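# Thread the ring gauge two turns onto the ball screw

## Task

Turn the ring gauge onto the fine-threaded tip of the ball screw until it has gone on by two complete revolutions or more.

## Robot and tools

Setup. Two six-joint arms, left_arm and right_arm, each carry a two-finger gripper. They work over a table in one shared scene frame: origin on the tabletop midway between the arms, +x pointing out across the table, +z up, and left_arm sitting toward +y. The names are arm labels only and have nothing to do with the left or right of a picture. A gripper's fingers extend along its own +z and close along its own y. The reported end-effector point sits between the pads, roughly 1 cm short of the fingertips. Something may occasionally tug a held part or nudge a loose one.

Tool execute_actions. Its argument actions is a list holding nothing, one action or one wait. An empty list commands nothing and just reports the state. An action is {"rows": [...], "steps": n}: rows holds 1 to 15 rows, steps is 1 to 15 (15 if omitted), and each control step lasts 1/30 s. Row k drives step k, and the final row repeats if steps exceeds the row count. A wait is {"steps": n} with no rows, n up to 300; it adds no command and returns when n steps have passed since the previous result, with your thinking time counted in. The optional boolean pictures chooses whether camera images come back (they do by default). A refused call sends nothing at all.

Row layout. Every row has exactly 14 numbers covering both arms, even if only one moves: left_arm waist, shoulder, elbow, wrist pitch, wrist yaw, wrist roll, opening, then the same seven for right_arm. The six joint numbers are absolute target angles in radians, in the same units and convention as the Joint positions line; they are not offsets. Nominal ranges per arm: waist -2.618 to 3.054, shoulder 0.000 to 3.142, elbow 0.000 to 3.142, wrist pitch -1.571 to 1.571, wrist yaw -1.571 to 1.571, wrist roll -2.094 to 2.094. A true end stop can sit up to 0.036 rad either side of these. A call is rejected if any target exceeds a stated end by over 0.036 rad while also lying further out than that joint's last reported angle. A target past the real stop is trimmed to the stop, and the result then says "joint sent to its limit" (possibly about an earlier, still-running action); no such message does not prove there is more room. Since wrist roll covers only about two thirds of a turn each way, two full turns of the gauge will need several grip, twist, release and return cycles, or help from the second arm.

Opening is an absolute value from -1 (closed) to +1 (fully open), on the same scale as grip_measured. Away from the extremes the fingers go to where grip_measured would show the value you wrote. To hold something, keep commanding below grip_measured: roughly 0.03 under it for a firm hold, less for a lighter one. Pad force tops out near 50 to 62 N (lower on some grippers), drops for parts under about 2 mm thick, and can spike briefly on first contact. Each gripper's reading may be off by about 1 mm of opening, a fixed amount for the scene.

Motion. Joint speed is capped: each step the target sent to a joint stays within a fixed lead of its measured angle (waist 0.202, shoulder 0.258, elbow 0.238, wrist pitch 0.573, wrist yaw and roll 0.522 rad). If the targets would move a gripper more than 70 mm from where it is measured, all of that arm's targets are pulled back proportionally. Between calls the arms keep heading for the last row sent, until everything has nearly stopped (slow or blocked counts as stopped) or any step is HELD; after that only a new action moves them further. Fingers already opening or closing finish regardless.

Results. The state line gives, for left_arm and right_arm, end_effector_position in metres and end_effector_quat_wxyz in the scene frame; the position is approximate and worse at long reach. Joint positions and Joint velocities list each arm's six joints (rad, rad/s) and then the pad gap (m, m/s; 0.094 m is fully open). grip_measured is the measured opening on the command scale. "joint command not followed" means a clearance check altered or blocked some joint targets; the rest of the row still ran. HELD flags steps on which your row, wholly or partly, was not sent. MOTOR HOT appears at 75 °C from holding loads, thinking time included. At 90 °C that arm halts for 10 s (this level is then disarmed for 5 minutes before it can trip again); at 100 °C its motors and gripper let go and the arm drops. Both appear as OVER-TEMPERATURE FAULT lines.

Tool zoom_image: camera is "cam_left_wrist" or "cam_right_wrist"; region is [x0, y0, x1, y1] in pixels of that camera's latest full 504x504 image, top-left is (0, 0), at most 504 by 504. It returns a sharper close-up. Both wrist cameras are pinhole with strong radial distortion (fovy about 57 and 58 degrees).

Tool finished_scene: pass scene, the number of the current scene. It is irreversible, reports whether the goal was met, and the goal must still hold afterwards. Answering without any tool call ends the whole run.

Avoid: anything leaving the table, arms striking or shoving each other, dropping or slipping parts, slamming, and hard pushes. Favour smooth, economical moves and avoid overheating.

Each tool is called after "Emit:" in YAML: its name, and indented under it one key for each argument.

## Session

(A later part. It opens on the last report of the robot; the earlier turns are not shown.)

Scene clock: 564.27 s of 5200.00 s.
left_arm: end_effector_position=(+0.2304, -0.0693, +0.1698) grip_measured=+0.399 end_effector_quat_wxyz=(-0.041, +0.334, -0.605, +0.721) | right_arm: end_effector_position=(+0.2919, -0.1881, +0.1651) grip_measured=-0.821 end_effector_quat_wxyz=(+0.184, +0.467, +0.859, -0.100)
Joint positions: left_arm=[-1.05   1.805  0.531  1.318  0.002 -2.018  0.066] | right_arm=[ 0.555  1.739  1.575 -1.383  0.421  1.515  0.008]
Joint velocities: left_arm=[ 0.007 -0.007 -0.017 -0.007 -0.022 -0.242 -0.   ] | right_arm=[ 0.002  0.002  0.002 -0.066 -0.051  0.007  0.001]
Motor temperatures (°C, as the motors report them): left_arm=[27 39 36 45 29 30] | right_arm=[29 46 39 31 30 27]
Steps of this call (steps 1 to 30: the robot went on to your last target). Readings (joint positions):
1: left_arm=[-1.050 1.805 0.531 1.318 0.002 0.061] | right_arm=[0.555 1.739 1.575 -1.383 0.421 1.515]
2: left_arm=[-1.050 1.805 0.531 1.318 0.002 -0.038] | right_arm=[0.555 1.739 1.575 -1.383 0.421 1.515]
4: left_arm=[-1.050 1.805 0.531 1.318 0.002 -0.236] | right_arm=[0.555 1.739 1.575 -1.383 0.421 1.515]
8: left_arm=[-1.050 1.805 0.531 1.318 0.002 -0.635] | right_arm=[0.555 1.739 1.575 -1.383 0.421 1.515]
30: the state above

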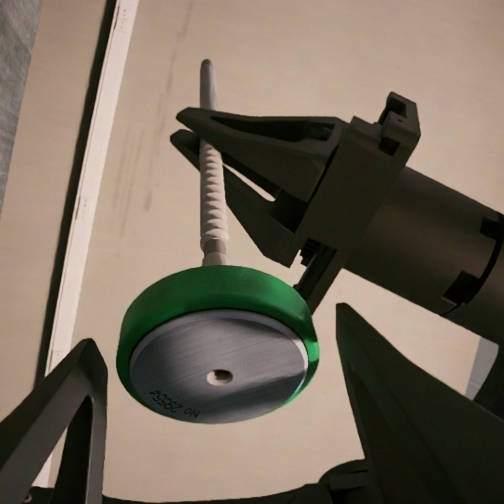

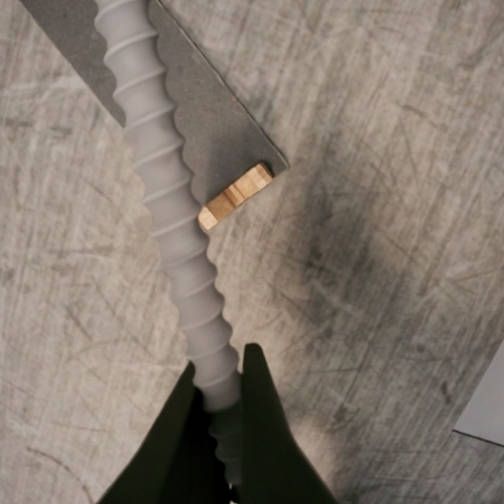

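Emit:
execute_actions:
  actions:
    - {"rows":[[-1.049,1.812,0.555,1.315,0,-2.05,0.3,0.548,1.74,1.565,-1.38,0.42,1.51,-0.87],[-1.049,1.812,0.555,1.315,0,-2.05,0.25,0.541,1.74,1.565,-1.38,0.42,1.505,-0.87],[-1.049,1.812,0.555,1.315,0,-2.05,0.2,0.537,1.74,1.565,-1.38,0.42,1.505,-0.87],[-1.049,1.812,0.555,1.315,0,-2.05,0.2,0.537,1.74,1.565,-1.38,0.42,1.505,-0.87],[-1.049,1.812,0.555,1.315,0,-2.05,0.2,0.537,1.74,1.565,-1.38,0.42,1.505,-0.87],[-1.049,1.812,0.555,1.315,0,-2.05,0.16,0.537,1.74,1.565,-1.38,0.42,1.505,-0.87],[-1.049,1.812,0.555,1.315,0,-2.05,0.13,0.537,1.74,1.565,-1.38,0.42,1.505,-0.87],[-1.049,1.812,0.555,1.315,0,-2.05,0.11,0.537,1.74,1.565,-1.38,0.42,1.505,-0.87],[-1.049,1.812,0.555,1.315,0,-2.05,0.09,0.537,1.74,1.565,-1.38,0.42,1.505,-0.87],[-1.049,1.812,0.555,1.315,0,-2.05,0.06,0.537,1.74,1.565,-1.38,0.42,1.505,-0.87],[-1.049,1.812,0.555,1.315,0,-2.05,0.03,0.537,1.74,1.565,-1.38,0.42,1.505,-0.87],[-1.049,1.812,0.555,1.315,0,-2.05,0.0,0.537,1.74,1.565,-1.38,0.42,1.505,-0.87],[-1.049,1.812,0.555,1.315,0,-2.05,-0.03,0.537,1.74,1.565,-1.38,0.42,1.505,-0.87]],"steps":15}

Scene clock: 573.13 s of 5200.00 s.
left_arm: end_effector_position=(+0.2304, -0.0693, +0.1698) grip_measured=+0.088 end_effector_quat_wxyz=(-0.031, +0.342, -0.600, +0.722) | right_arm: end_effector_position=(+0.2925, -0.1903, +0.1650) grip_measured=-0.821 end_effector_quat_wxyz=(+0.183, +0.470, +0.858, -0.100)
Joint positions: left_arm=[-1.05   1.805  0.531  1.318  0.002 -2.046  0.051] | right_arm=[ 0.547  1.739  1.575 -1.383  0.419  1.514  0.008]
Joint velocities: left_arm=[-0.012 -0.007 -0.002 -0.095 -0.037 -0.051  0.   ] | right_arm=[-0.002 -0.037 -0.007 -0.037  0.007  0.037 -0.   ]
Motor temperatures (°C, as the motors report them): left_arm=[27 39 36 45 29 29] | right_arm=[29 46 39 31 30 27]
Steps of this call (steps 1 to 30: the robot went on to your last target; steps 31 to 90: nothing new was sent; then 5.37 s passed at rest; steps 91 to 105: all 15 steps of this action). Readings (joint positions):
91: left_arm=[-1.050 1.805 0.531 1.318 0.002 -2.046] | right_arm=[0.555 1.739 1.575 -1.383 0.421 1.515]
92: left_arm=[-1.050 1.805 0.531 1.318 0.002 -2.046] | right_arm=[0.555 1.739 1.575 -1.383 0.421 1.515]
94: left_arm=[-1.050 1.805 0.531 1.318 0.002 -2.046] | right_arm=[0.552 1.739 1.575 -1.383 0.420 1.514]
98: left_arm=[-1.050 1.805 0.531 1.318 0.002 -2.046] | right_arm=[0.547 1.739 1.575 -1.383 0.420 1.514]
105: the state above

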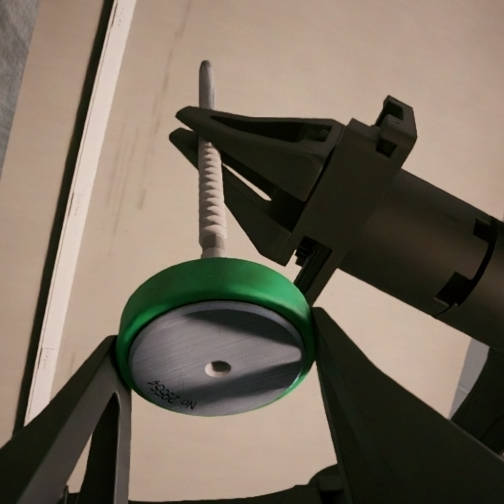

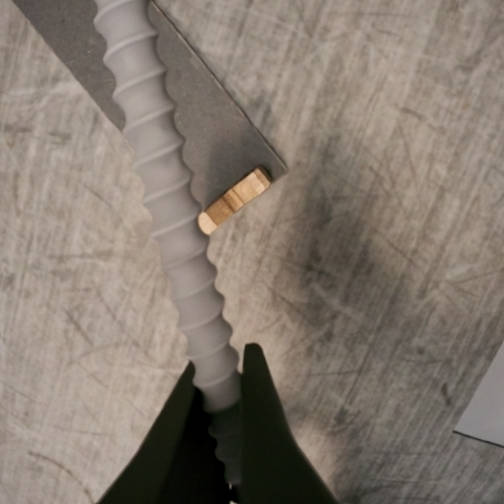

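Emit:
execute_actions:
  actions:
    - {"rows":[[-1.049,1.812,0.555,1.315,0,-2.05,-0.03,0.553,1.74,1.565,-1.38,0.42,1.515,-0.87],[-1.049,1.812,0.555,1.315,0,-2.05,-0.03,0.558,1.74,1.565,-1.38,0.42,1.515,-0.87],[-1.049,1.812,0.555,1.315,0,-1.6,-0.03,0.562,1.74,1.565,-1.38,0.42,1.52,-0.87],[-1.049,1.812,0.555,1.315,0,1.5,-0.03,0.562,1.74,1.565,-1.38,0.42,1.52,-0.87]],"steps":15}
  pictures: false

Emit:
execute_actions:
  actions:
    - {"steps":35}

Scene clock: 577.40 s of 5200.00 s.
left_arm: end_effector_position=(+0.2304, -0.0693, +0.1698) grip_measured=+0.089 end_effector_quat_wxyz=(+0.446, +0.071, +0.688, -0.569) | right_arm: end_effector_position=(+0.2925, -0.1900, +0.1651) grip_measured=-0.821 end_effector_quat_wxyz=(+0.183, +0.469, +0.858, -0.100)
Joint positions: left_arm=[-1.05   1.805  0.531  1.318  0.002 -0.803  0.051] | right_arm=[ 0.548  1.739  1.575 -1.383  0.42   1.514  0.008]
Joint velocities: left_arm=[-0.002 -0.002  0.007  0.037 -0.007  2.703 -0.   ] | right_arm=[-0.007 -0.012 -0.012  0.037 -0.007  0.007 -0.001]
Motor temperatures (°C, as the motors report them): left_arm=[27 39 36 45 29 29] | right_arm=[29 46 39 31 30 27]
Steps of this call (steps 1 to 15: the robot went on to your last target; steps 16 to 90: nothing new was sent; then 0.77 s passed at rest; steps 91 to 105: all 15 steps of this action). Readings (joint positions):
91: left_arm=[-1.050 1.805 0.531 1.318 0.002 -2.046] | right_arm=[0.547 1.739 1.575 -1.383 0.419 1.514]
92: left_arm=[-1.050 1.805 0.531 1.318 0.002 -2.046] | right_arm=[0.547 1.739 1.575 -1.383 0.419 1.514]
94: left_arm=[-1.050 1.805 0.531 1.318 0.002 -1.881] | right_arm=[0.548 1.739 1.575 -1.383 0.420 1.514]
98: left_arm=[-1.050 1.805 0.531 1.318 0.002 -1.490] | right_arm=[0.548 1.739 1.575 -1.383 0.420 1.514]
105: the state above

Scene clock: 578.57 s of 5200.00 s.
left_arm: end_effector_position=(+0.2304, -0.0693, +0.1698) grip_measured=+0.089 end_effector_quat_wxyz=(+0.702, +0.655, +0.220, +0.170) | right_arm: end_effector_position=(+0.2925, -0.1900, +0.1651) grip_measured=-0.821 end_effector_quat_wxyz=(+0.183, +0.469, +0.858, -0.100)
Joint positions: left_arm=[-1.05   1.805  0.531  1.318  0.002  1.484  0.051] | right_arm=[ 0.548  1.739  1.575 -1.383  0.42   1.514  0.008]
Joint velocities: left_arm=[ 0.012 -0.002 -0.012 -0.081  0.037  0.081  0.   ] | right_arm=[ 0.007  0.007  0.002 -0.007 -0.051  0.007 -0.   ]
Motor temperatures (°C, as the motors report them): left_arm=[27 39 36 45 29 29] | right_arm=[29 46 39 31 30 27]
Steps of this call (steps 1 to 35: the robot went on to your last target). Readings (joint positions):
1: left_arm=[-1.050 1.805 0.531 1.318 0.002 -0.705] | right_arm=[0.548 1.739 1.575 -1.383 0.420 1.514]
2: left_arm=[-1.050 1.805 0.531 1.318 0.002 -0.606] | right_arm=[0.548 1.739 1.575 -1.383 0.420 1.514]
4: left_arm=[-1.050 1.805 0.531 1.318 0.002 -0.408] | right_arm=[0.548 1.739 1.575 -1.383 0.420 1.514]
8: left_arm=[-1.050 1.805 0.531 1.318 0.002 -0.012] | right_arm=[0.548 1.739 1.575 -1.383 0.420 1.514]
35: the state above

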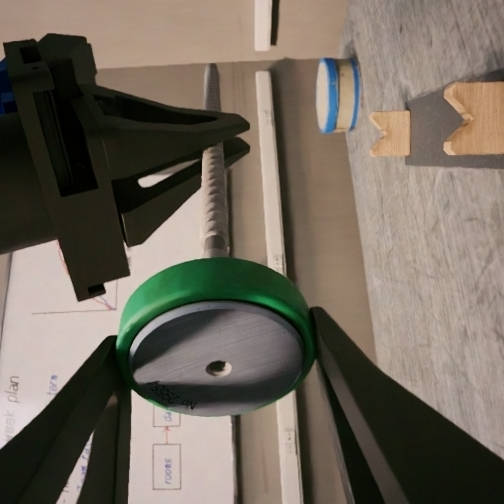

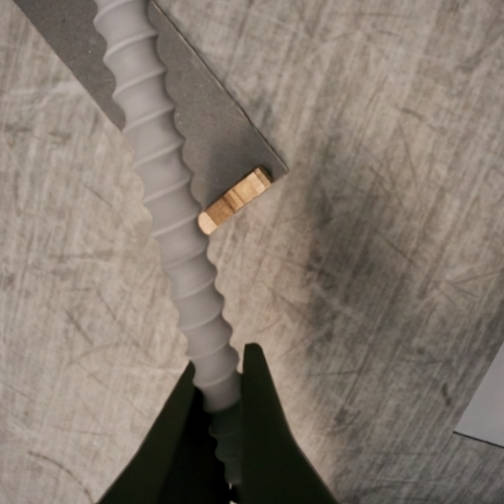

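Emit:
execute_actions:
  actions:
    - {"rows":[[-1.049,1.812,0.555,1.315,0,1.5,-0.03,0.545,1.74,1.565,-1.38,0.42,1.515,-0.87],[-1.049,1.812,0.555,1.315,0,1.5,-0.03,0.538,1.74,1.565,-1.38,0.42,1.51,-0.87],[-1.049,1.812,0.555,1.315,0,1.5,-0.03,0.530,1.74,1.565,-1.38,0.42,1.505,-0.87],[-1.049,1.812,0.555,1.315,0,1.5,-0.03,0.524,1.74,1.565,-1.38,0.42,1.505,-0.87]],"steps":15}

Scene clock: 582.27 s of 5200.00 s.
left_arm: end_effector_position=(+0.2305, -0.0692, +0.1698) grip_measured=+0.089 end_effector_quat_wxyz=(+0.701, +0.656, +0.217, +0.175) | right_arm: end_effector_position=(+0.2931, -0.1927, +0.1646) grip_measured=-0.821 end_effector_quat_wxyz=(+0.180, +0.473, +0.856, -0.100)
Joint positions: left_arm=[-1.05   1.805  0.531  1.318  0.001  1.496  0.051] | right_arm=[ 0.537  1.739  1.575 -1.383  0.414  1.512  0.008]
Joint velocities: left_arm=[-0.017  0.012 -0.012 -0.007 -0.051 -0.022  0.001] | right_arm=[-0.007 -0.002 -0.002 -0.022 -0.007  0.037  0.   ]
Motor temperatures (°C, as the motors report them): left_arm=[27 39 36 45 29 28] | right_arm=[29 46 39 31 30 27]
Steps of this call (steps 1 to 30: the robot went on to your last target; steps 31 to 90: nothing new was sent; then 0.20 s passed at rest; steps 91 to 105: all 15 steps of this action). Readings (joint positions):
91: left_arm=[-1.050 1.805 0.531 1.318 0.002 1.495] | right_arm=[0.548 1.739 1.575 -1.383 0.420 1.514]
92: left_arm=[-1.050 1.805 0.531 1.318 0.002 1.496] | right_arm=[0.548 1.739 1.575 -1.383 0.420 1.514]
94: left_arm=[-1.050 1.805 0.531 1.318 0.002 1.496] | right_arm=[0.545 1.739 1.575 -1.383 0.418 1.514]
98: left_arm=[-1.050 1.805 0.531 1.318 0.001 1.496] | right_arm=[0.537 1.739 1.575 -1.383 0.414 1.512]
105: the state above

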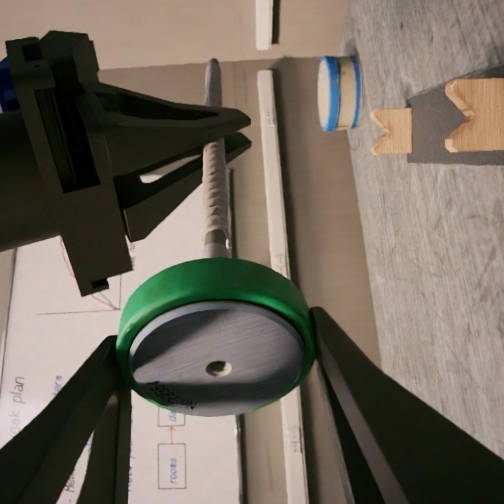

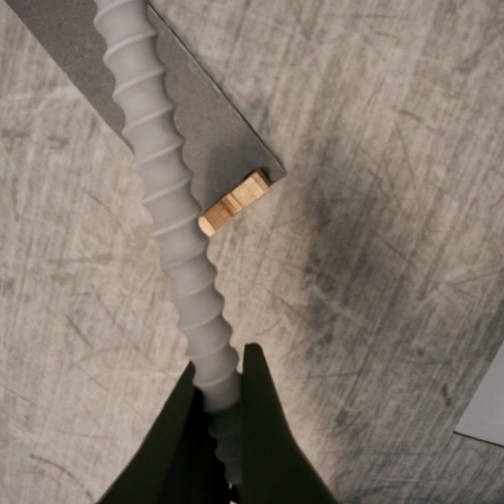

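Emit:
execute_actions:
  actions:
    - {"rows":[[-1.049,1.812,0.555,1.315,0,1.5,-0.03,0.54,1.74,1.565,-1.38,0.42,1.515,-0.87],[-1.049,1.812,0.555,1.315,0,1.5,-0.03,0.546,1.74,1.565,-1.38,0.42,1.515,-0.87],[-1.049,1.812,0.555,1.315,0,1.5,-0.03,0.551,1.74,1.565,-1.38,0.42,1.518,-0.87],[-1.049,1.812,0.555,1.315,0,1.5,-0.03,0.554,1.74,1.565,-1.38,0.42,1.518,-0.87],[-1.049,1.812,0.555,1.315,0,1.5,-0.03,0.554,1.74,1.565,-1.38,0.42,1.518,-0.87],[-1.049,1.812,0.555,1.315,0,1.5,-0.03,0.554,1.74,1.565,-1.38,0.42,1.518,-0.87],[-1.049,1.812,0.555,1.315,0,1.5,-0.03,0.554,1.74,1.565,-1.38,0.42,1.518,-0.87],[-1.049,1.812,0.555,1.315,0,1.5,-0.03,0.554,1.74,1.565,-1.38,0.42,1.518,-0.87],[-1.049,1.812,0.555,1.315,0,1.5,0.12,0.554,1.74,1.565,-1.38,0.42,1.518,-0.87],[-1.049,1.812,0.555,1.315,0,1.5,0.2,0.554,1.74,1.565,-1.38,0.42,1.518,-0.87],[-1.049,1.812,0.555,1.315,0,1.5,0.3,0.554,1.74,1.565,-1.38,0.42,1.518,-0.87]],"steps":15}

Emit:
execute_actions:
  actions:
    - {"rows":[[-1.049,1.812,0.555,1.315,0,-2.05,0.3,0.554,1.74,1.565,-1.38,0.42,1.518,-0.87]],"steps":15}
  pictures: false

Emit:
execute_actions:
  actions:
    - {"steps":30}

Scene clock: 591.13 s of 5200.00 s.
left_arm: end_effector_position=(+0.2305, -0.0692, +0.1698) grip_measured=+0.299 end_effector_quat_wxyz=(+0.701, +0.656, +0.217, +0.175) | right_arm: end_effector_position=(+0.2929, -0.1913, +0.1650) grip_measured=-0.821 end_effector_quat_wxyz=(+0.183, +0.470, +0.858, -0.101)
Joint positions: left_arm=[-1.05   1.805  0.531  1.318  0.001  1.496  0.061] | right_arm=[ 0.544  1.739  1.575 -1.383  0.419  1.512  0.008]
Joint velocities: left_arm=[-0.007 -0.032 -0.002  0.037 -0.022  0.066 -0.   ] | right_arm=[ 0.007 -0.012  0.007 -0.051 -0.022  0.022  0.   ]
Motor temperatures (°C, as the motors report them): left_arm=[27 39 36 45 29 28] | right_arm=[29 46 39 31 30 27]
Steps of this call (steps 1 to 15: the robot went on to your last target; steps 16 to 90: nothing new was sent; then 5.37 s passed at rest; steps 91 to 105: all 15 steps of this action). Readings (joint positions):
91: left_arm=[-1.050 1.805 0.531 1.318 0.001 1.496] | right_arm=[0.537 1.739 1.575 -1.383 0.414 1.512]
92: left_arm=[-1.050 1.805 0.531 1.318 0.001 1.496] | right_arm=[0.537 1.739 1.575 -1.383 0.414 1.512]
94: left_arm=[-1.050 1.805 0.531 1.318 0.001 1.496] | right_arm=[0.538 1.739 1.575 -1.383 0.415 1.512]
98: left_arm=[-1.050 1.805 0.531 1.318 0.001 1.496] | right_arm=[0.540 1.739 1.575 -1.383 0.419 1.512]
105: the state above

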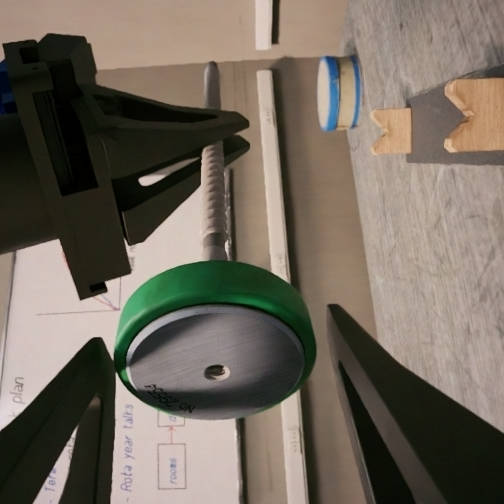

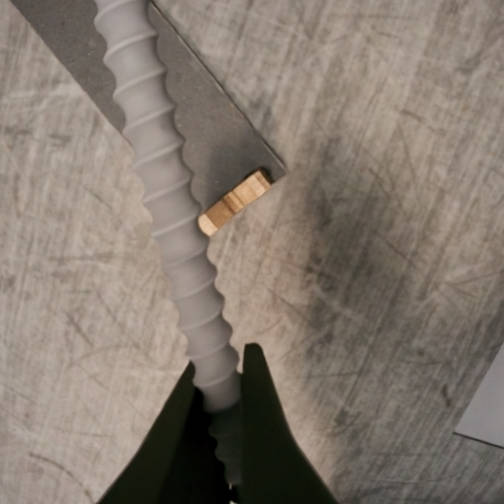

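Scene clock: 591.63 s of 5200.00 s.
left_arm: end_effector_position=(+0.2305, -0.0692, +0.1698) grip_measured=+0.299 end_effector_quat_wxyz=(+0.639, +0.345, +0.599, -0.337) | right_arm: end_effector_position=(+0.2929, -0.1912, +0.1650) grip_measured=-0.821 end_effector_quat_wxyz=(+0.183, +0.470, +0.858, -0.101)
Joint positions: left_arm=[-1.05   1.805  0.531  1.317  0.001  0.038  0.061] | right_arm=[ 0.544  1.739  1.575 -1.383  0.419  1.512  0.008]
Joint velocities: left_arm=[ 0.012  0.002  0.017 -0.051  0.037 -2.762  0.001] | right_arm=[-0.022  0.007 -0.007  0.051  0.007 -0.051  0.   ]
Motor temperatures (°C, as the motors report them): left_arm=[27 39 36 45 29 28] | right_arm=[29 46 39 31 30 27]
Steps of this call (steps 1 to 15: all 15 steps of this action). Readings (joint positions):
1: left_arm=[-1.050 1.805 0.531 1.317 0.001 1.415] | right_arm=[0.544 1.739 1.575 -1.383 0.419 1.512]
2: left_arm=[-1.050 1.805 0.531 1.317 0.001 1.317] | right_arm=[0.544 1.739 1.575 -1.383 0.419 1.512]
4: left_arm=[-1.050 1.805 0.531 1.317 0.001 1.121] | right_arm=[0.544 1.739 1.575 -1.383 0.419 1.512]
8: left_arm=[-1.050 1.805 0.531 1.317 0.001 0.728] | right_arm=[0.544 1.739 1.575 -1.383 0.419 1.512]
15: the state above

Scene clock: 592.63 s of 5200.00 s.
left_arm: end_effector_position=(+0.2305, -0.0692, +0.1698) grip_measured=+0.299 end_effector_quat_wxyz=(-0.039, +0.337, -0.604, +0.721) | right_arm: end_effector_position=(+0.2929, -0.1912, +0.1650) grip_measured=-0.821 end_effector_quat_wxyz=(+0.183, +0.470, +0.858, -0.101)
Joint positions: left_arm=[-1.05   1.805  0.531  1.317  0.001 -2.025  0.061] | right_arm=[ 0.544  1.739  1.575 -1.383  0.419  1.512  0.008]
Joint velocities: left_arm=[ 0.002  0.007 -0.007  0.095  0.022 -0.198 -0.   ] | right_arm=[ 0.002 -0.007  0.002 -0.022  0.007 -0.051 -0.   ]
Motor temperatures (°C, as the motors report them): left_arm=[27 39 36 45 29 28] | right_arm=[29 46 39 31 30 27]
Steps of this call (steps 1 to 30: the robot went on to your last target). Readings (joint positions):
1: left_arm=[-1.050 1.805 0.531 1.317 0.001 -0.061] | right_arm=[0.544 1.739 1.575 -1.383 0.419 1.512]
2: left_arm=[-1.050 1.805 0.531 1.317 0.001 -0.160] | right_arm=[0.544 1.739 1.575 -1.383 0.419 1.512]
4: left_arm=[-1.050 1.805 0.531 1.317 0.001 -0.359] | right_arm=[0.544 1.739 1.575 -1.383 0.419 1.512]
8: left_arm=[-1.050 1.805 0.531 1.317 0.001 -0.758] | right_arm=[0.544 1.739 1.575 -1.383 0.419 1.512]
30: the state above

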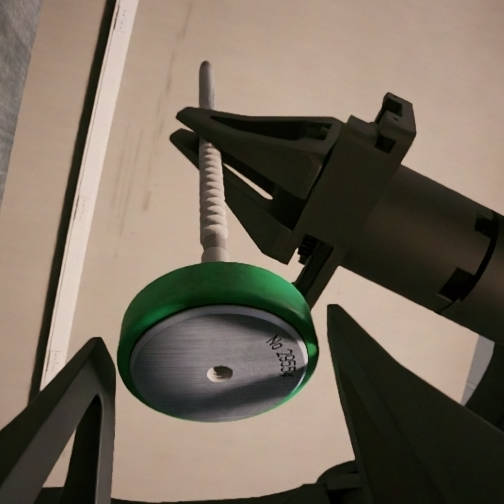

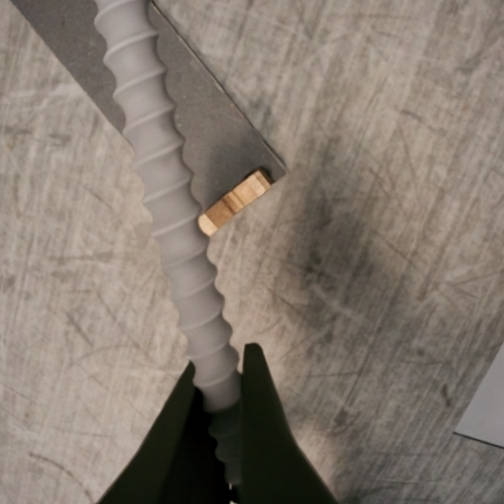

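Emit:
execute_actions:
  actions:
    - {"rows":[[-1.049,1.812,0.555,1.315,0,-2.05,0.2,0.554,1.74,1.565,-1.38,0.42,1.518,-0.87],[-1.049,1.812,0.555,1.315,0,-2.05,0.16,0.554,1.74,1.565,-1.38,0.42,1.518,-0.87],[-1.049,1.812,0.555,1.315,0,-2.05,0.13,0.554,1.74,1.565,-1.38,0.42,1.518,-0.87],[-1.049,1.812,0.555,1.315,0,-2.05,0.11,0.554,1.74,1.565,-1.38,0.42,1.518,-0.87],[-1.049,1.812,0.555,1.315,0,-2.05,0.09,0.554,1.74,1.565,-1.38,0.42,1.518,-0.87],[-1.049,1.812,0.555,1.315,0,-2.05,0.06,0.554,1.74,1.565,-1.38,0.42,1.518,-0.87],[-1.049,1.812,0.555,1.315,0,-2.05,0.03,0.554,1.74,1.565,-1.38,0.42,1.518,-0.87],[-1.049,1.812,0.555,1.315,0,-2.05,0.0,0.558,1.74,1.565,-1.38,0.42,1.518,-0.87],[-1.049,1.812,0.555,1.315,0,-2.05,-0.03,0.562,1.74,1.565,-1.38,0.42,1.518,-0.87],[-1.049,1.812,0.555,1.315,0,-2.05,-0.03,0.562,1.74,1.565,-1.38,0.42,1.518,-0.87],[-1.049,1.812,0.555,1.315,0,1.5,-0.03,0.562,1.74,1.565,-1.38,0.42,1.518,-0.87]],"steps":15}
  pictures: false

Emit:
execute_actions:
  actions:
    - {"steps":45}

Scene clock: 600.17 s of 5200.00 s.
left_arm: end_effector_position=(+0.2305, -0.0692, +0.1698) grip_measured=+0.090 end_effector_quat_wxyz=(+0.200, -0.193, +0.664, -0.694) | right_arm: end_effector_position=(+0.2926, -0.1897, +0.1651) grip_measured=-0.821 end_effector_quat_wxyz=(+0.183, +0.468, +0.859, -0.100)
Joint positions: left_arm=[-1.05   1.805  0.531  1.317  0.001 -1.573  0.051] | right_arm=[ 0.549  1.739  1.575 -1.383  0.42   1.512  0.008]
Joint velocities: left_arm=[ 0.007 -0.022  0.012 -0.051  0.051  2.718 -0.   ] | right_arm=[ 0.022  0.002 -0.002 -0.051  0.022 -0.081  0.   ]
Motor temperatures (°C, as the motors report them): left_arm=[27 39 36 45 29 28] | right_arm=[29 46 39 31 30 27]
Steps of this call (steps 1 to 30: the robot went on to your last target; steps 31 to 90: nothing new was sent; then 4.03 s passed at rest; steps 91 to 105: all 15 steps of this action). Readings (joint positions):
91: left_arm=[-1.050 1.805 0.531 1.317 0.001 -2.046] | right_arm=[0.544 1.739 1.575 -1.383 0.419 1.512]
92: left_arm=[-1.050 1.805 0.531 1.317 0.001 -2.046] | right_arm=[0.544 1.739 1.575 -1.383 0.419 1.512]
94: left_arm=[-1.050 1.805 0.531 1.317 0.001 -2.046] | right_arm=[0.544 1.739 1.575 -1.383 0.419 1.512]
98: left_arm=[-1.050 1.805 0.531 1.317 0.001 -2.046] | right_arm=[0.544 1.739 1.575 -1.383 0.419 1.512]
105: the state above

Scene clock: 601.67 s of 5200.00 s.
left_arm: end_effector_position=(+0.2305, -0.0692, +0.1698) grip_measured=+0.090 end_effector_quat_wxyz=(+0.702, +0.656, +0.219, +0.172) | right_arm: end_effector_position=(+0.2928, -0.1889, +0.1651) grip_measured=-0.821 end_effector_quat_wxyz=(+0.184, +0.467, +0.859, -0.099)
Joint positions: left_arm=[-1.05   1.805  0.531  1.318  0.001  1.489  0.051] | right_arm=[ 0.551  1.739  1.575 -1.38   0.42   1.512  0.008]
Joint velocities: left_arm=[-0.007 -0.017 -0.002 -0.007 -0.066 -0.007  0.   ] | right_arm=[-0.007  0.002 -0.002 -0.081 -0.037  0.051 -0.001]
Motor temperatures (°C, as the motors report them): left_arm=[27 39 36 45 29 28] | right_arm=[29 46 39 31 30 27]
Steps of this call (steps 1 to 45: the robot went on to your last target). Readings (joint positions):
1: left_arm=[-1.050 1.805 0.531 1.317 0.001 -1.475] | right_arm=[0.549 1.739 1.575 -1.383 0.420 1.512]
2: left_arm=[-1.050 1.805 0.531 1.317 0.001 -1.377] | right_arm=[0.549 1.739 1.575 -1.383 0.420 1.512]
4: left_arm=[-1.050 1.805 0.531 1.317 0.001 -1.181] | right_arm=[0.550 1.739 1.575 -1.383 0.420 1.512]
8: left_arm=[-1.050 1.805 0.531 1.317 0.001 -0.788] | right_arm=[0.550 1.739 1.575 -1.382 0.420 1.512]
45: the state above

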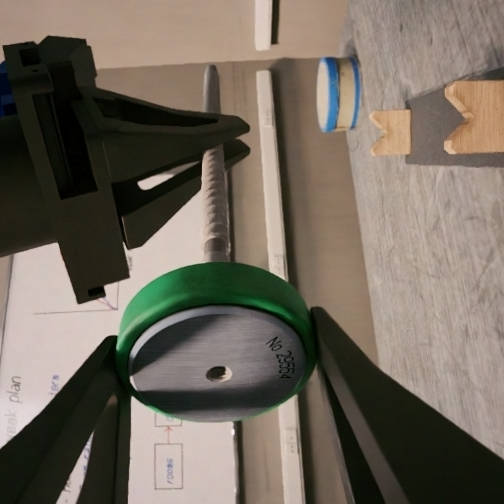

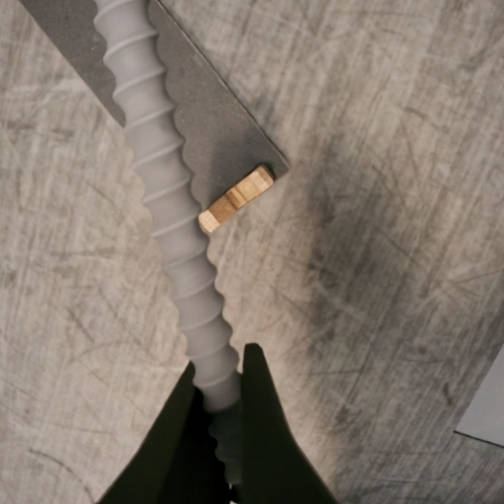

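Emit:
execute_actions:
  actions: []

Scene clock: 608.93 s of 5200.00 s.
left_arm: end_effector_position=(+0.2305, -0.0692, +0.1698) grip_measured=+0.090 end_effector_quat_wxyz=(+0.701, +0.656, +0.217, +0.175) | right_arm: end_effector_position=(+0.2928, -0.1889, +0.1651) grip_measured=-0.821 end_effector_quat_wxyz=(+0.184, +0.467, +0.859, -0.099)
Joint positions: left_arm=[-1.05   1.805  0.531  1.318  0.001  1.496  0.051] | right_arm=[ 0.551  1.739  1.575 -1.38   0.42   1.512  0.008]
Joint velocities: left_arm=[ 0.002  0.002  0.007 -0.095 -0.022 -0.037  0.   ] | right_arm=[ 0.007 -0.002 -0.017 -0.022  0.007 -0.066 -0.001]
Motor temperatures (°C, as the motors report them): left_arm=[27 39 36 45 29 28] | right_arm=[29 46 39 31 30 27]
Steps of this call (steps 1 to 15: the robot went on to your last target; steps 16 to 90: nothing new was sent; then 4.27 s passed at rest). Readings (joint positions):
1: left_arm=[-1.050 1.805 0.531 1.318 0.001 1.490] | right_arm=[0.551 1.739 1.575 -1.380 0.420 1.512]
2: left_arm=[-1.050 1.805 0.531 1.318 0.001 1.491] | right_arm=[0.551 1.739 1.575 -1.380 0.420 1.512]
4: left_arm=[-1.050 1.805 0.531 1.318 0.001 1.493] | right_arm=[0.551 1.739 1.575 -1.380 0.420 1.512]
8: left_arm=[-1.050 1.805 0.531 1.318 0.001 1.495] | right_arm=[0.551 1.739 1.575 -1.380 0.420 1.512]
90: the state above
All arms were judged still, so your last target was given up. Only a new action makes them travel on or press farther. Fingers that are still opening or closing keep moving.

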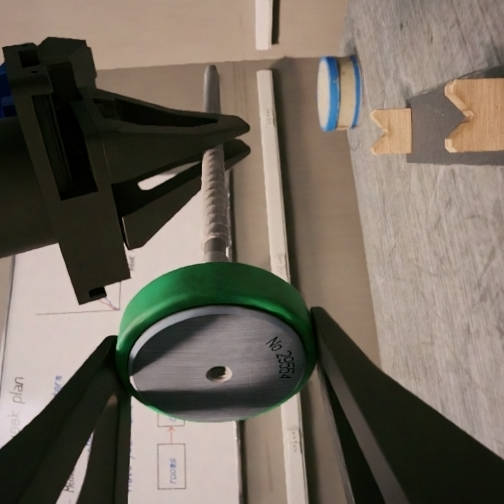

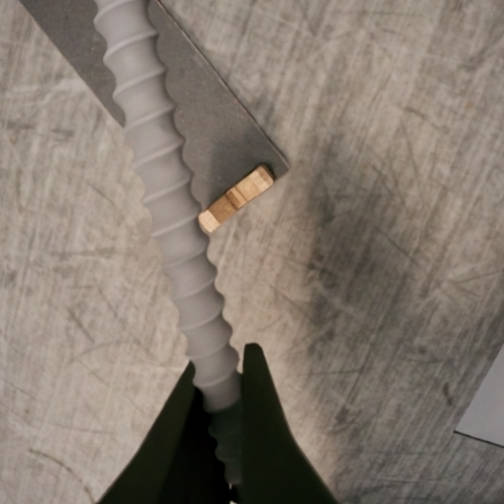

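Emit:
execute_actions:
  actions:
    - {"rows":[[-1.049,1.812,0.555,1.315,0,1.5,0.12,0.554,1.74,1.565,-1.38,0.42,1.518,-0.87],[-1.049,1.812,0.555,1.315,0,1.5,0.2,0.554,1.74,1.565,-1.38,0.42,1.518,-0.87],[-1.049,1.812,0.555,1.315,0,1.5,0.3,0.554,1.74,1.565,-1.38,0.42,1.518,-0.87]],"steps":12}
  pictures: false

Emit:
execute_actions:
  actions:
    - {"rows":[[-1.049,1.812,0.555,1.315,0,-2.05,0.3,0.554,1.74,1.565,-1.38,0.42,1.518,-0.87]],"steps":15}
  pictures: false

Emit:
execute_actions:
  actions:
    - {"steps":30}

Scene clock: 612.60 s of 5200.00 s.
left_arm: end_effector_position=(+0.2305, -0.0692, +0.1698) grip_measured=+0.299 end_effector_quat_wxyz=(+0.701, +0.656, +0.217, +0.175) | right_arm: end_effector_position=(+0.2927, -0.1887, +0.1650) grip_measured=-0.821 end_effector_quat_wxyz=(+0.184, +0.467, +0.859, -0.099)
Joint positions: left_arm=[-1.05   1.805  0.531  1.318  0.001  1.496  0.061] | right_arm=[ 0.551  1.739  1.575 -1.38   0.419  1.512  0.008]
Joint velocities: left_arm=[ 0.002  0.012  0.002  0.051  0.007 -0.066 -0.   ] | right_arm=[-0.012  0.002 -0.002  0.007  0.051 -0.007 -0.   ]
Motor temperatures (°C, as the motors report them): left_arm=[27 39 36 45 29 28] | right_arm=[29 46 39 31 30 27]
Steps of this call (steps 1 to 90: nothing new was sent; then 0.27 s passed at rest; steps 91 to 102: all 12 steps of this action). Readings (joint positions):
91: left_arm=[-1.050 1.805 0.531 1.318 0.001 1.496] | right_arm=[0.551 1.739 1.575 -1.380 0.420 1.512]
92: left_arm=[-1.050 1.805 0.531 1.318 0.001 1.496] | right_arm=[0.551 1.739 1.575 -1.380 0.420 1.512]
94: left_arm=[-1.050 1.805 0.531 1.318 0.001 1.496] | right_arm=[0.551 1.739 1.575 -1.380 0.420 1.512]
98: left_arm=[-1.050 1.805 0.531 1.318 0.001 1.496] | right_arm=[0.551 1.739 1.575 -1.380 0.419 1.512]
102: the state above

Scene clock: 613.10 s of 5200.00 s.
left_arm: end_effector_position=(+0.2305, -0.0692, +0.1697) grip_measured=+0.299 end_effector_quat_wxyz=(+0.639, +0.345, +0.599, -0.337) | right_arm: end_effector_position=(+0.2927, -0.1887, +0.1650) grip_measured=-0.821 end_effector_quat_wxyz=(+0.184, +0.467, +0.859, -0.099)
Joint positions: left_arm=[-1.05   1.805  0.531  1.317  0.001  0.038  0.061] | right_arm=[ 0.551  1.739  1.575 -1.38   0.419  1.512  0.008]
Joint velocities: left_arm=[-0.002 -0.007 -0.012 -0.007  0.037 -2.85  -0.   ] | right_arm=[ 0.002  0.012 -0.017  0.081  0.007  0.081 -0.001]
Motor temperatures (°C, as the motors report them): left_arm=[27 39 36 45 29 28] | right_arm=[29 46 39 31 30 27]
Steps of this call (steps 1 to 15: all 15 steps of this action). Readings (joint positions):
1: left_arm=[-1.050 1.805 0.531 1.317 0.001 1.415] | right_arm=[0.551 1.739 1.575 -1.380 0.419 1.512]
2: left_arm=[-1.050 1.805 0.531 1.317 0.001 1.316] | right_arm=[0.551 1.739 1.575 -1.380 0.419 1.512]
4: left_arm=[-1.050 1.805 0.531 1.317 0.001 1.120] | right_arm=[0.551 1.739 1.575 -1.380 0.419 1.512]
8: left_arm=[-1.050 1.805 0.531 1.317 0.001 0.728] | right_arm=[0.551 1.739 1.575 -1.380 0.419 1.512]
15: the state above

Scene clock: 614.10 s of 5200.00 s.
left_arm: end_effector_position=(+0.2305, -0.0692, +0.1697) grip_measured=+0.299 end_effector_quat_wxyz=(-0.039, +0.337, -0.604, +0.721) | right_arm: end_effector_position=(+0.2927, -0.1887, +0.1650) grip_measured=-0.821 end_effector_quat_wxyz=(+0.184, +0.467, +0.859, -0.099)
Joint positions: left_arm=[-1.05   1.805  0.531  1.317  0.001 -2.025  0.061] | right_arm=[ 0.551  1.739  1.575 -1.38   0.419  1.512  0.008]
Joint velocities: left_arm=[-0.002  0.027  0.007 -0.022 -0.037 -0.11  -0.   ] | right_arm=[-0.007  0.012 -0.012 -0.022  0.022 -0.081  0.   ]
Motor temperatures (°C, as the motors report them): left_arm=[27 39 36 45 29 28] | right_arm=[29 46 39 31 30 27]
Steps of this call (steps 1 to 30: the robot went on to your last target). Readings (joint positions):
1: left_arm=[-1.050 1.805 0.531 1.317 0.001 -0.061] | right_arm=[0.551 1.739 1.575 -1.380 0.419 1.512]
2: left_arm=[-1.050 1.805 0.531 1.317 0.001 -0.161] | right_arm=[0.551 1.739 1.575 -1.380 0.419 1.512]
4: left_arm=[-1.050 1.805 0.531 1.317 0.001 -0.359] | right_arm=[0.551 1.739 1.575 -1.380 0.419 1.512]
8: left_arm=[-1.050 1.805 0.531 1.317 0.001 -0.758] | right_arm=[0.551 1.739 1.575 -1.380 0.419 1.512]
30: the state above

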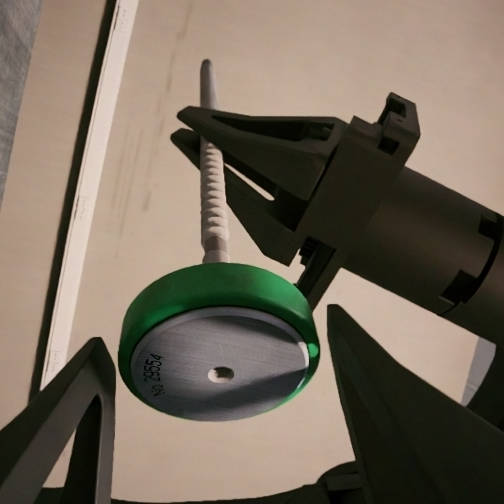

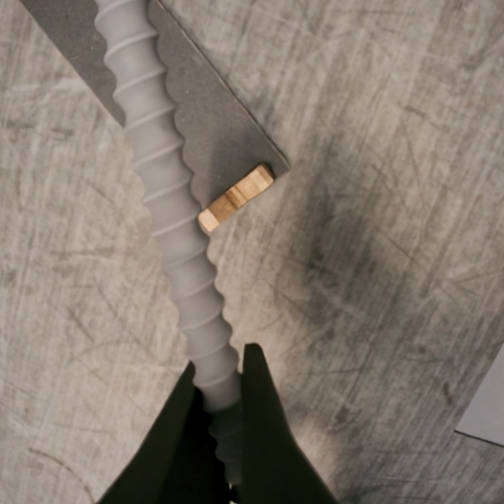

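The ring hangs on the screw by itself, so the thread is engaged. Continuing with the strokes.

Emit:
execute_actions:
  actions:
    - {"rows":[[-1.049,1.812,0.555,1.315,0,-2.05,0.2,0.554,1.74,1.565,-1.38,0.42,1.518,-0.87],[-1.049,1.812,0.555,1.315,0,-2.05,0.16,0.554,1.74,1.565,-1.38,0.42,1.518,-0.87],[-1.049,1.812,0.555,1.315,0,-2.05,0.13,0.554,1.74,1.565,-1.38,0.42,1.518,-0.87],[-1.049,1.812,0.555,1.315,0,-2.05,0.11,0.554,1.74,1.565,-1.38,0.42,1.518,-0.87],[-1.049,1.812,0.555,1.315,0,-2.05,0.09,0.554,1.74,1.565,-1.38,0.42,1.518,-0.87],[-1.049,1.812,0.555,1.315,0,-2.05,0.06,0.554,1.74,1.565,-1.38,0.42,1.518,-0.87],[-1.049,1.812,0.555,1.315,0,-2.05,0.03,0.554,1.74,1.565,-1.38,0.42,1.518,-0.87],[-1.049,1.812,0.555,1.315,0,-2.05,0.0,0.558,1.74,1.565,-1.38,0.42,1.518,-0.87],[-1.049,1.812,0.555,1.315,0,-2.05,-0.03,0.562,1.74,1.565,-1.38,0.42,1.518,-0.87],[-1.049,1.812,0.555,1.315,0,-2.05,-0.03,0.562,1.74,1.565,-1.38,0.42,1.518,-0.87],[-1.049,1.812,0.555,1.315,0,1.5,-0.03,0.562,1.74,1.565,-1.38,0.42,1.518,-0.87]],"steps":15}
  pictures: false

Emit:
execute_actions:
  actions:
    - {"steps":40}
  pictures: false

Emit:
execute_actions:
  actions:
    - {"rows":[[-1.049,1.812,0.555,1.315,0,1.5,0.12,0.554,1.74,1.565,-1.38,0.42,1.518,-0.87],[-1.049,1.812,0.555,1.315,0,1.5,0.2,0.554,1.74,1.565,-1.38,0.42,1.518,-0.87],[-1.049,1.812,0.555,1.315,0,1.5,0.3,0.554,1.74,1.565,-1.38,0.42,1.518,-0.87]],"steps":12}
  pictures: false

Emit:
execute_actions:
  actions:
    - {"rows":[[-1.049,1.812,0.555,1.315,0,-2.05,0.3,0.554,1.74,1.565,-1.38,0.42,1.518,-0.87]],"steps":15}
  pictures: false

Emit:
execute_actions:
  actions:
    - {"steps":28}

Scene clock: 621.80 s of 5200.00 s.
left_arm: end_effector_position=(+0.2306, -0.0691, +0.1697) grip_measured=+0.090 end_effector_quat_wxyz=(+0.200, -0.193, +0.664, -0.694) | right_arm: end_effector_position=(+0.2927, -0.1887, +0.1650) grip_measured=-0.821 end_effector_quat_wxyz=(+0.184, +0.467, +0.859, -0.099)
Joint positions: left_arm=[-1.05   1.805  0.531  1.317  0.001 -1.573  0.051] | right_arm=[ 0.551  1.739  1.575 -1.38   0.419  1.512  0.008]
Joint velocities: left_arm=[ 0.027 -0.007 -0.012 -0.007 -0.037  2.806  0.001] | right_arm=[ 0.017 -0.002 -0.007  0.022 -0.007  0.007  0.001]
Motor temperatures (°C, as the motors report them): left_arm=[27 39 36 45 29 28] | right_arm=[29 46 39 31 30 27]
Steps of this call (steps 1 to 30: the robot went on to your last target; steps 31 to 90: nothing new was sent; then 4.20 s passed at rest; steps 91 to 105: all 15 steps of this action). Readings (joint positions):
91: left_arm=[-1.050 1.805 0.531 1.317 0.001 -2.046] | right_arm=[0.551 1.739 1.575 -1.380 0.419 1.512]
92: left_arm=[-1.050 1.805 0.531 1.317 0.001 -2.046] | right_arm=[0.551 1.739 1.575 -1.380 0.419 1.512]
94: left_arm=[-1.050 1.805 0.531 1.317 0.001 -2.046] | right_arm=[0.551 1.739 1.575 -1.380 0.419 1.512]
98: left_arm=[-1.050 1.805 0.531 1.317 0.001 -2.046] | right_arm=[0.551 1.739 1.575 -1.380 0.419 1.512]
105: the state above

Scene clock: 623.13 s of 5200.00 s.
left_arm: end_effector_position=(+0.2306, -0.0691, +0.1698) grip_measured=+0.091 end_effector_quat_wxyz=(+0.703, +0.654, +0.224, +0.167) | right_arm: end_effector_position=(+0.2927, -0.1887, +0.1650) grip_measured=-0.821 end_effector_quat_wxyz=(+0.184, +0.467, +0.859, -0.099)
Joint positions: left_arm=[-1.05   1.805  0.531  1.317  0.001  1.474  0.051] | right_arm=[ 0.551  1.739  1.575 -1.38   0.419  1.512  0.008]
Joint velocities: left_arm=[-0.002 -0.012  0.002 -0.066 -0.022  0.212  0.001] | right_arm=[-0.007 -0.002 -0.002 -0.007  0.051  0.007 -0.001]
Motor temperatures (°C, as the motors report them): left_arm=[27 39 36 45 29 28] | right_arm=[29 46 39 31 30 27]
Steps of this call (steps 1 to 40: the robot went on to your last target). Readings (joint positions):
1: left_arm=[-1.050 1.805 0.531 1.317 0.001 -1.475] | right_arm=[0.551 1.739 1.575 -1.380 0.419 1.512]
2: left_arm=[-1.050 1.805 0.531 1.317 0.001 -1.377] | right_arm=[0.551 1.739 1.575 -1.380 0.419 1.512]
4: left_arm=[-1.050 1.805 0.531 1.317 0.001 -1.181] | right_arm=[0.551 1.739 1.575 -1.380 0.419 1.512]
8: left_arm=[-1.050 1.805 0.531 1.317 0.001 -0.788] | right_arm=[0.551 1.739 1.575 -1.380 0.419 1.512]
40: the state above

Scene clock: 623.53 s of 5200.00 s.
left_arm: end_effector_position=(+0.2306, -0.0691, +0.1698) grip_measured=+0.299 end_effector_quat_wxyz=(+0.701, +0.656, +0.217, +0.174) | right_arm: end_effector_position=(+0.2927, -0.1886, +0.1650) grip_measured=-0.821 end_effector_quat_wxyz=(+0.183, +0.467, +0.859, -0.099)
Joint positions: left_arm=[-1.05   1.805  0.531  1.317  0.001  1.495  0.061] | right_arm=[ 0.551  1.739  1.575 -1.38   0.419  1.512  0.008]
Joint velocities: left_arm=[-0.002 -0.007 -0.012  0.066 -0.022 -0.037 -0.001] | right_arm=[-0.002 -0.012  0.002  0.037 -0.051  0.022 -0.001]
Motor temperatures (°C, as the motors report them): left_arm=[27 39 36 45 29 28] | right_arm=[29 46 39 31 30 27]
Steps of this call (steps 1 to 12: all 12 steps of this action). Readings (joint positions):
1: left_arm=[-1.050 1.805 0.531 1.317 0.001 1.479] | right_arm=[0.551 1.739 1.575 -1.380 0.419 1.512]
2: left_arm=[-1.050 1.805 0.531 1.317 0.001 1.482] | right_arm=[0.551 1.739 1.575 -1.380 0.419 1.512]
4: left_arm=[-1.050 1.805 0.531 1.317 0.001 1.487] | right_arm=[0.551 1.739 1.575 -1.380 0.419 1.512]
8: left_arm=[-1.050 1.805 0.531 1.317 0.001 1.492] | right_arm=[0.551 1.739 1.575 -1.380 0.419 1.512]
12: the state above

Scene clock: 624.03 s of 5200.00 s.
left_arm: end_effector_position=(+0.2306, -0.0691, +0.1696) grip_measured=+0.299 end_effector_quat_wxyz=(+0.639, +0.345, +0.599, -0.337) | right_arm: end_effector_position=(+0.2927, -0.1886, +0.1650) grip_measured=-0.821 end_effector_quat_wxyz=(+0.183, +0.467, +0.859, -0.099)
Joint positions: left_arm=[-1.05   1.805  0.531  1.317  0.001  0.037  0.061] | right_arm=[ 0.551  1.739  1.575 -1.38   0.419  1.512  0.008]
Joint velocities: left_arm=[-0.002  0.002  0.017 -0.051  0.007 -2.762 -0.   ] | right_arm=[-0.007  0.012 -0.012 -0.007 -0.022  0.066  0.001]
Motor temperatures (°C, as the motors report them): left_arm=[27 39 36 45 29 28] | right_arm=[29 46 39 31 30 27]
Steps of this call (steps 1 to 15: all 15 steps of this action). Readings (joint positions):
1: left_arm=[-1.050 1.805 0.531 1.317 0.001 1.414] | right_arm=[0.551 1.739 1.575 -1.380 0.419 1.512]
2: left_arm=[-1.050 1.805 0.531 1.317 0.001 1.315] | right_arm=[0.551 1.739 1.575 -1.380 0.419 1.512]
4: left_arm=[-1.050 1.805 0.531 1.317 0.001 1.119] | right_arm=[0.551 1.739 1.575 -1.380 0.419 1.512]
8: left_arm=[-1.050 1.805 0.531 1.317 0.001 0.727] | right_arm=[0.551 1.739 1.575 -1.380 0.419 1.512]
15: the state above

Scene clock: 624.97 s of 5200.00 s.
left_arm: end_effector_position=(+0.2306, -0.0691, +0.1696) grip_measured=+0.299 end_effector_quat_wxyz=(-0.044, +0.333, -0.606, +0.721) | right_arm: end_effector_position=(+0.2927, -0.1886, +0.1650) grip_measured=-0.821 end_effector_quat_wxyz=(+0.183, +0.467, +0.859, -0.099)
Joint positions: left_arm=[-1.05   1.805  0.531  1.317  0.001 -2.013  0.061] | right_arm=[ 0.551  1.739  1.575 -1.38   0.419  1.512  0.008]
Joint velocities: left_arm=[-0.017 -0.007 -0.027 -0.022  0.095 -0.168 -0.001] | right_arm=[ 0.007  0.007 -0.002  0.066  0.007  0.007 -0.001]
Motor temperatures (°C, as the motors report them): left_arm=[27 39 36 45 29 28] | right_arm=[29 46 39 31 30 27]
Steps of this call (steps 1 to 28: the robot went on to your last target). Readings (joint positions):
1: left_arm=[-1.050 1.805 0.531 1.317 0.001 -0.062] | right_arm=[0.551 1.739 1.575 -1.380 0.419 1.512]
2: left_arm=[-1.050 1.805 0.531 1.317 0.001 -0.162] | right_arm=[0.551 1.739 1.575 -1.380 0.419 1.512]
4: left_arm=[-1.050 1.805 0.531 1.317 0.001 -0.360] | right_arm=[0.551 1.739 1.575 -1.380 0.419 1.512]
8: left_arm=[-1.050 1.805 0.531 1.317 0.001 -0.759] | right_arm=[0.551 1.739 1.575 -1.380 0.419 1.512]
28: the state above

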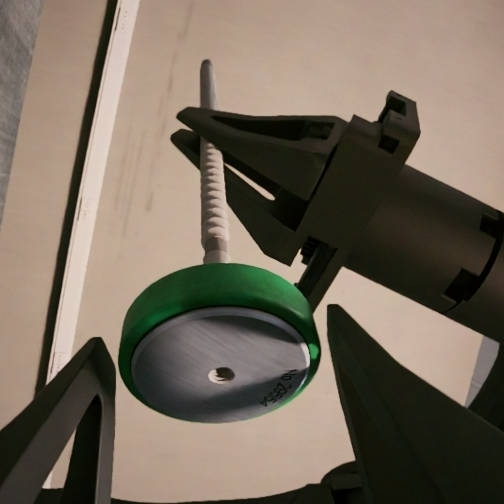

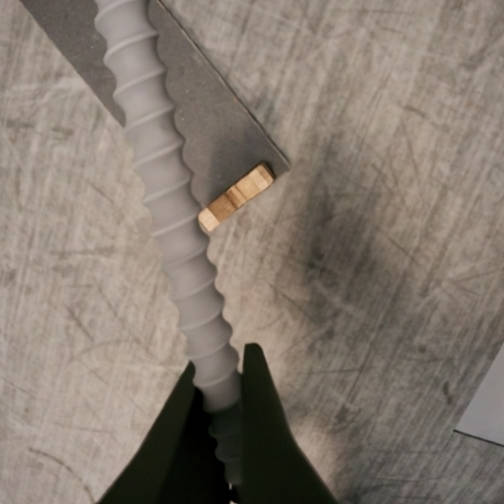

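Emit:
execute_actions:
  actions:
    - {"rows":[[-1.049,1.812,0.555,1.315,0,-2.05,0.2,0.554,1.74,1.565,-1.38,0.42,1.518,-0.87],[-1.049,1.812,0.555,1.315,0,-2.05,0.16,0.554,1.74,1.565,-1.38,0.42,1.518,-0.87],[-1.049,1.812,0.555,1.315,0,-2.05,0.13,0.554,1.74,1.565,-1.38,0.42,1.518,-0.87],[-1.049,1.812,0.555,1.315,0,-2.05,0.11,0.554,1.74,1.565,-1.38,0.42,1.518,-0.87],[-1.049,1.812,0.555,1.315,0,-2.05,0.09,0.554,1.74,1.565,-1.38,0.42,1.518,-0.87],[-1.049,1.812,0.555,1.315,0,-2.05,0.06,0.554,1.74,1.565,-1.38,0.42,1.518,-0.87],[-1.049,1.812,0.555,1.315,0,-2.05,0.03,0.554,1.74,1.565,-1.38,0.42,1.518,-0.87],[-1.049,1.812,0.555,1.315,0,-2.05,0.0,0.558,1.74,1.565,-1.38,0.42,1.518,-0.87],[-1.049,1.812,0.555,1.315,0,-2.05,-0.03,0.562,1.74,1.565,-1.38,0.42,1.518,-0.87],[-1.049,1.812,0.555,1.315,0,-2.05,-0.03,0.562,1.74,1.565,-1.38,0.42,1.518,-0.87],[-1.049,1.812,0.555,1.315,0,1.5,-0.03,0.562,1.74,1.565,-1.38,0.42,1.518,-0.87]],"steps":15}
  pictures: false

Emit:
execute_actions:
  actions:
    - {"steps":40}
  pictures: false

Emit:
execute_actions:
  actions:
    - {"rows":[[-1.049,1.812,0.555,1.315,0,1.5,0.12,0.554,1.74,1.565,-1.38,0.42,1.518,-0.87],[-1.049,1.812,0.555,1.315,0,1.5,0.2,0.554,1.74,1.565,-1.38,0.42,1.518,-0.87],[-1.049,1.812,0.555,1.315,0,1.5,0.3,0.554,1.74,1.565,-1.38,0.42,1.518,-0.87]],"steps":12}
  pictures: false

Emit:
execute_actions:
  actions:
    - {"rows":[[-1.049,1.812,0.555,1.315,0,-2.05,0.3,0.554,1.74,1.565,-1.38,0.42,1.518,-0.87]],"steps":15}
  pictures: false

Emit:
execute_actions:
  actions:
    - {"steps":28}

Scene clock: 633.67 s of 5200.00 s.
left_arm: end_effector_position=(+0.2307, -0.0691, +0.1698) grip_measured=+0.091 end_effector_quat_wxyz=(+0.200, -0.193, +0.664, -0.694) | right_arm: end_effector_position=(+0.2927, -0.1885, +0.1650) grip_measured=-0.821 end_effector_quat_wxyz=(+0.183, +0.467, +0.859, -0.098)
Joint positions: left_arm=[-1.05   1.805  0.531  1.317  0.001 -1.573  0.051] | right_arm=[ 0.551  1.739  1.575 -1.38   0.418  1.512  0.008]
Joint velocities: left_arm=[-0.032  0.012 -0.022 -0.037  0.022  2.747  0.   ] | right_arm=[-0.002 -0.002  0.012  0.007  0.066 -0.081 -0.   ]
Motor temperatures (°C, as the motors report them): left_arm=[27 39 36 45 29 28] | right_arm=[29 46 39 31 30 27]
Steps of this call (steps 1 to 30: the robot went on to your last target; steps 31 to 90: nothing new was sent; then 5.20 s passed at rest; steps 91 to 105: all 15 steps of this action). Readings (joint positions):
91: left_arm=[-1.050 1.805 0.531 1.317 0.001 -2.046] | right_arm=[0.551 1.739 1.575 -1.380 0.419 1.512]
92: left_arm=[-1.050 1.805 0.531 1.317 0.001 -2.046] | right_arm=[0.551 1.739 1.575 -1.380 0.419 1.512]
94: left_arm=[-1.050 1.805 0.531 1.317 0.001 -2.046] | right_arm=[0.551 1.739 1.575 -1.380 0.419 1.512]
98: left_arm=[-1.050 1.805 0.531 1.317 0.001 -2.046] | right_arm=[0.551 1.739 1.575 -1.380 0.418 1.512]
105: the state above

Scene clock: 635.00 s of 5200.00 s.
left_arm: end_effector_position=(+0.2307, -0.0691, +0.1698) grip_measured=+0.091 end_effector_quat_wxyz=(+0.703, +0.654, +0.224, +0.167) | right_arm: end_effector_position=(+0.2927, -0.1885, +0.1650) grip_measured=-0.821 end_effector_quat_wxyz=(+0.183, +0.467, +0.859, -0.098)
Joint positions: left_arm=[-1.05   1.805  0.531  1.318  0.001  1.474  0.051] | right_arm=[ 0.551  1.739  1.575 -1.38   0.418  1.512  0.008]
Joint velocities: left_arm=[-0.007  0.012 -0.002 -0.022 -0.022  0.11   0.   ] | right_arm=[-0.002 -0.017 -0.017 -0.007 -0.037  0.007 -0.001]
Motor temperatures (°C, as the motors report them): left_arm=[27 39 36 45 29 28] | right_arm=[29 46 39 31 30 27]
Steps of this call (steps 1 to 40: the robot went on to your last target). Readings (joint positions):
1: left_arm=[-1.050 1.805 0.531 1.317 0.001 -1.475] | right_arm=[0.551 1.739 1.575 -1.380 0.418 1.512]
2: left_arm=[-1.050 1.805 0.531 1.317 0.001 -1.377] | right_arm=[0.551 1.739 1.575 -1.380 0.418 1.512]
4: left_arm=[-1.050 1.805 0.531 1.317 0.001 -1.181] | right_arm=[0.551 1.739 1.575 -1.380 0.418 1.512]
8: left_arm=[-1.050 1.805 0.531 1.317 0.001 -0.788] | right_arm=[0.551 1.739 1.575 -1.380 0.418 1.512]
40: the state above

Scene clock: 635.40 s of 5200.00 s.
left_arm: end_effector_position=(+0.2307, -0.0691, +0.1698) grip_measured=+0.299 end_effector_quat_wxyz=(+0.701, +0.656, +0.217, +0.174) | right_arm: end_effector_position=(+0.2927, -0.1884, +0.1649) grip_measured=-0.821 end_effector_quat_wxyz=(+0.183, +0.468, +0.859, -0.098)
Joint positions: left_arm=[-1.05   1.805  0.531  1.318  0.001  1.495  0.061] | right_arm=[ 0.551  1.739  1.575 -1.38   0.418  1.512  0.008]
Joint velocities: left_arm=[ 0.012 -0.007 -0.017 -0.007  0.007  0.022 -0.001] | right_arm=[-0.007 -0.007  0.012 -0.037 -0.022  0.081  0.001]
Motor temperatures (°C, as the motors report them): left_arm=[27 39 36 45 29 28] | right_arm=[29 46 39 31 30 27]
Steps of this call (steps 1 to 12: all 12 steps of this action). Readings (joint positions):
1: left_arm=[-1.050 1.805 0.531 1.318 0.001 1.479] | right_arm=[0.551 1.739 1.575 -1.380 0.418 1.512]
2: left_arm=[-1.050 1.805 0.531 1.318 0.001 1.482] | right_arm=[0.551 1.739 1.575 -1.380 0.418 1.512]
4: left_arm=[-1.050 1.805 0.531 1.318 0.001 1.487] | right_arm=[0.551 1.739 1.575 -1.380 0.418 1.512]
8: left_arm=[-1.050 1.805 0.531 1.318 0.001 1.493] | right_arm=[0.551 1.739 1.575 -1.380 0.418 1.512]
12: the state above

Scene clock: 635.90 s of 5200.00 s.
left_arm: end_effector_position=(+0.2307, -0.0691, +0.1697) grip_measured=+0.299 end_effector_quat_wxyz=(+0.639, +0.345, +0.599, -0.337) | right_arm: end_effector_position=(+0.2927, -0.1884, +0.1649) grip_measured=-0.821 end_effector_quat_wxyz=(+0.183, +0.468, +0.859, -0.098)
Joint positions: left_arm=[-1.05   1.805  0.531  1.317  0.001  0.037  0.061] | right_arm=[ 0.551  1.739  1.575 -1.38   0.418  1.512  0.008]
Joint velocities: left_arm=[-0.017 -0.017 -0.017 -0.007  0.007 -2.791 -0.001] | right_arm=[-0.017 -0.007 -0.007 -0.066 -0.037 -0.022 -0.001]
Motor temperatures (°C, as the motors report them): left_arm=[27 39 36 45 29 28] | right_arm=[29 46 39 31 30 27]
Steps of this call (steps 1 to 15: all 15 steps of this action). Readings (joint positions):
1: left_arm=[-1.050 1.805 0.531 1.317 0.001 1.414] | right_arm=[0.551 1.739 1.575 -1.380 0.418 1.512]
2: left_arm=[-1.050 1.805 0.531 1.317 0.001 1.315] | right_arm=[0.551 1.739 1.575 -1.380 0.418 1.512]
4: left_arm=[-1.050 1.805 0.531 1.317 0.001 1.119] | right_arm=[0.551 1.739 1.575 -1.380 0.418 1.512]
8: left_arm=[-1.050 1.805 0.531 1.317 0.001 0.727] | right_arm=[0.551 1.739 1.575 -1.380 0.418 1.512]
15: the state above

Scene clock: 636.83 s of 5200.00 s.
left_arm: end_effector_position=(+0.2307, -0.0691, +0.1697) grip_measured=+0.299 end_effector_quat_wxyz=(-0.044, +0.333, -0.606, +0.721) | right_arm: end_effector_position=(+0.2927, -0.1884, +0.1649) grip_measured=-0.821 end_effector_quat_wxyz=(+0.183, +0.468, +0.859, -0.098)
Joint positions: left_arm=[-1.05   1.805  0.531  1.317  0.001 -2.013  0.061] | right_arm=[ 0.551  1.739  1.575 -1.38   0.418  1.512  0.008]
Joint velocities: left_arm=[ 0.002  0.017 -0.022 -0.051  0.051 -0.271  0.   ] | right_arm=[ 0.007  0.012  0.007 -0.081 -0.037  0.066  0.001]
Motor temperatures (°C, as the motors report them): left_arm=[27 39 36 45 29 28] | right_arm=[29 46 39 31 30 27]
Steps of this call (steps 1 to 28: the robot went on to your last target). Readings (joint positions):
1: left_arm=[-1.050 1.805 0.531 1.317 0.001 -0.062] | right_arm=[0.551 1.739 1.575 -1.380 0.418 1.512]
2: left_arm=[-1.050 1.805 0.531 1.317 0.001 -0.162] | right_arm=[0.551 1.739 1.575 -1.380 0.418 1.512]
4: left_arm=[-1.050 1.805 0.531 1.317 0.001 -0.360] | right_arm=[0.551 1.739 1.575 -1.380 0.418 1.512]
8: left_arm=[-1.050 1.805 0.531 1.317 0.001 -0.759] | right_arm=[0.551 1.739 1.575 -1.380 0.418 1.512]
28: the state above

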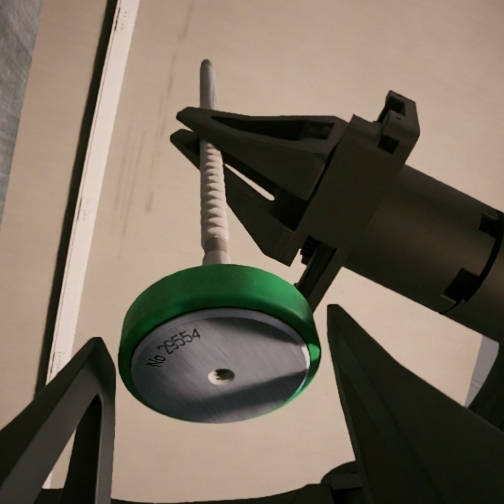

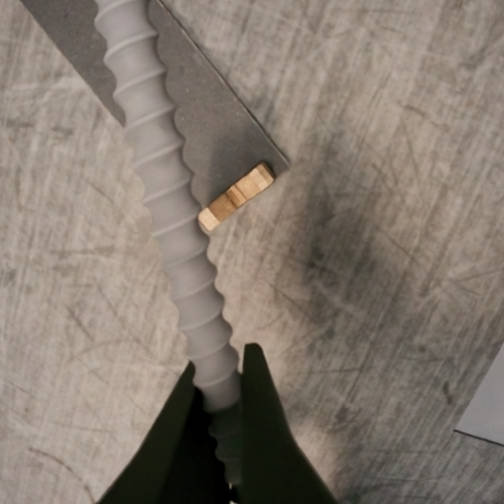

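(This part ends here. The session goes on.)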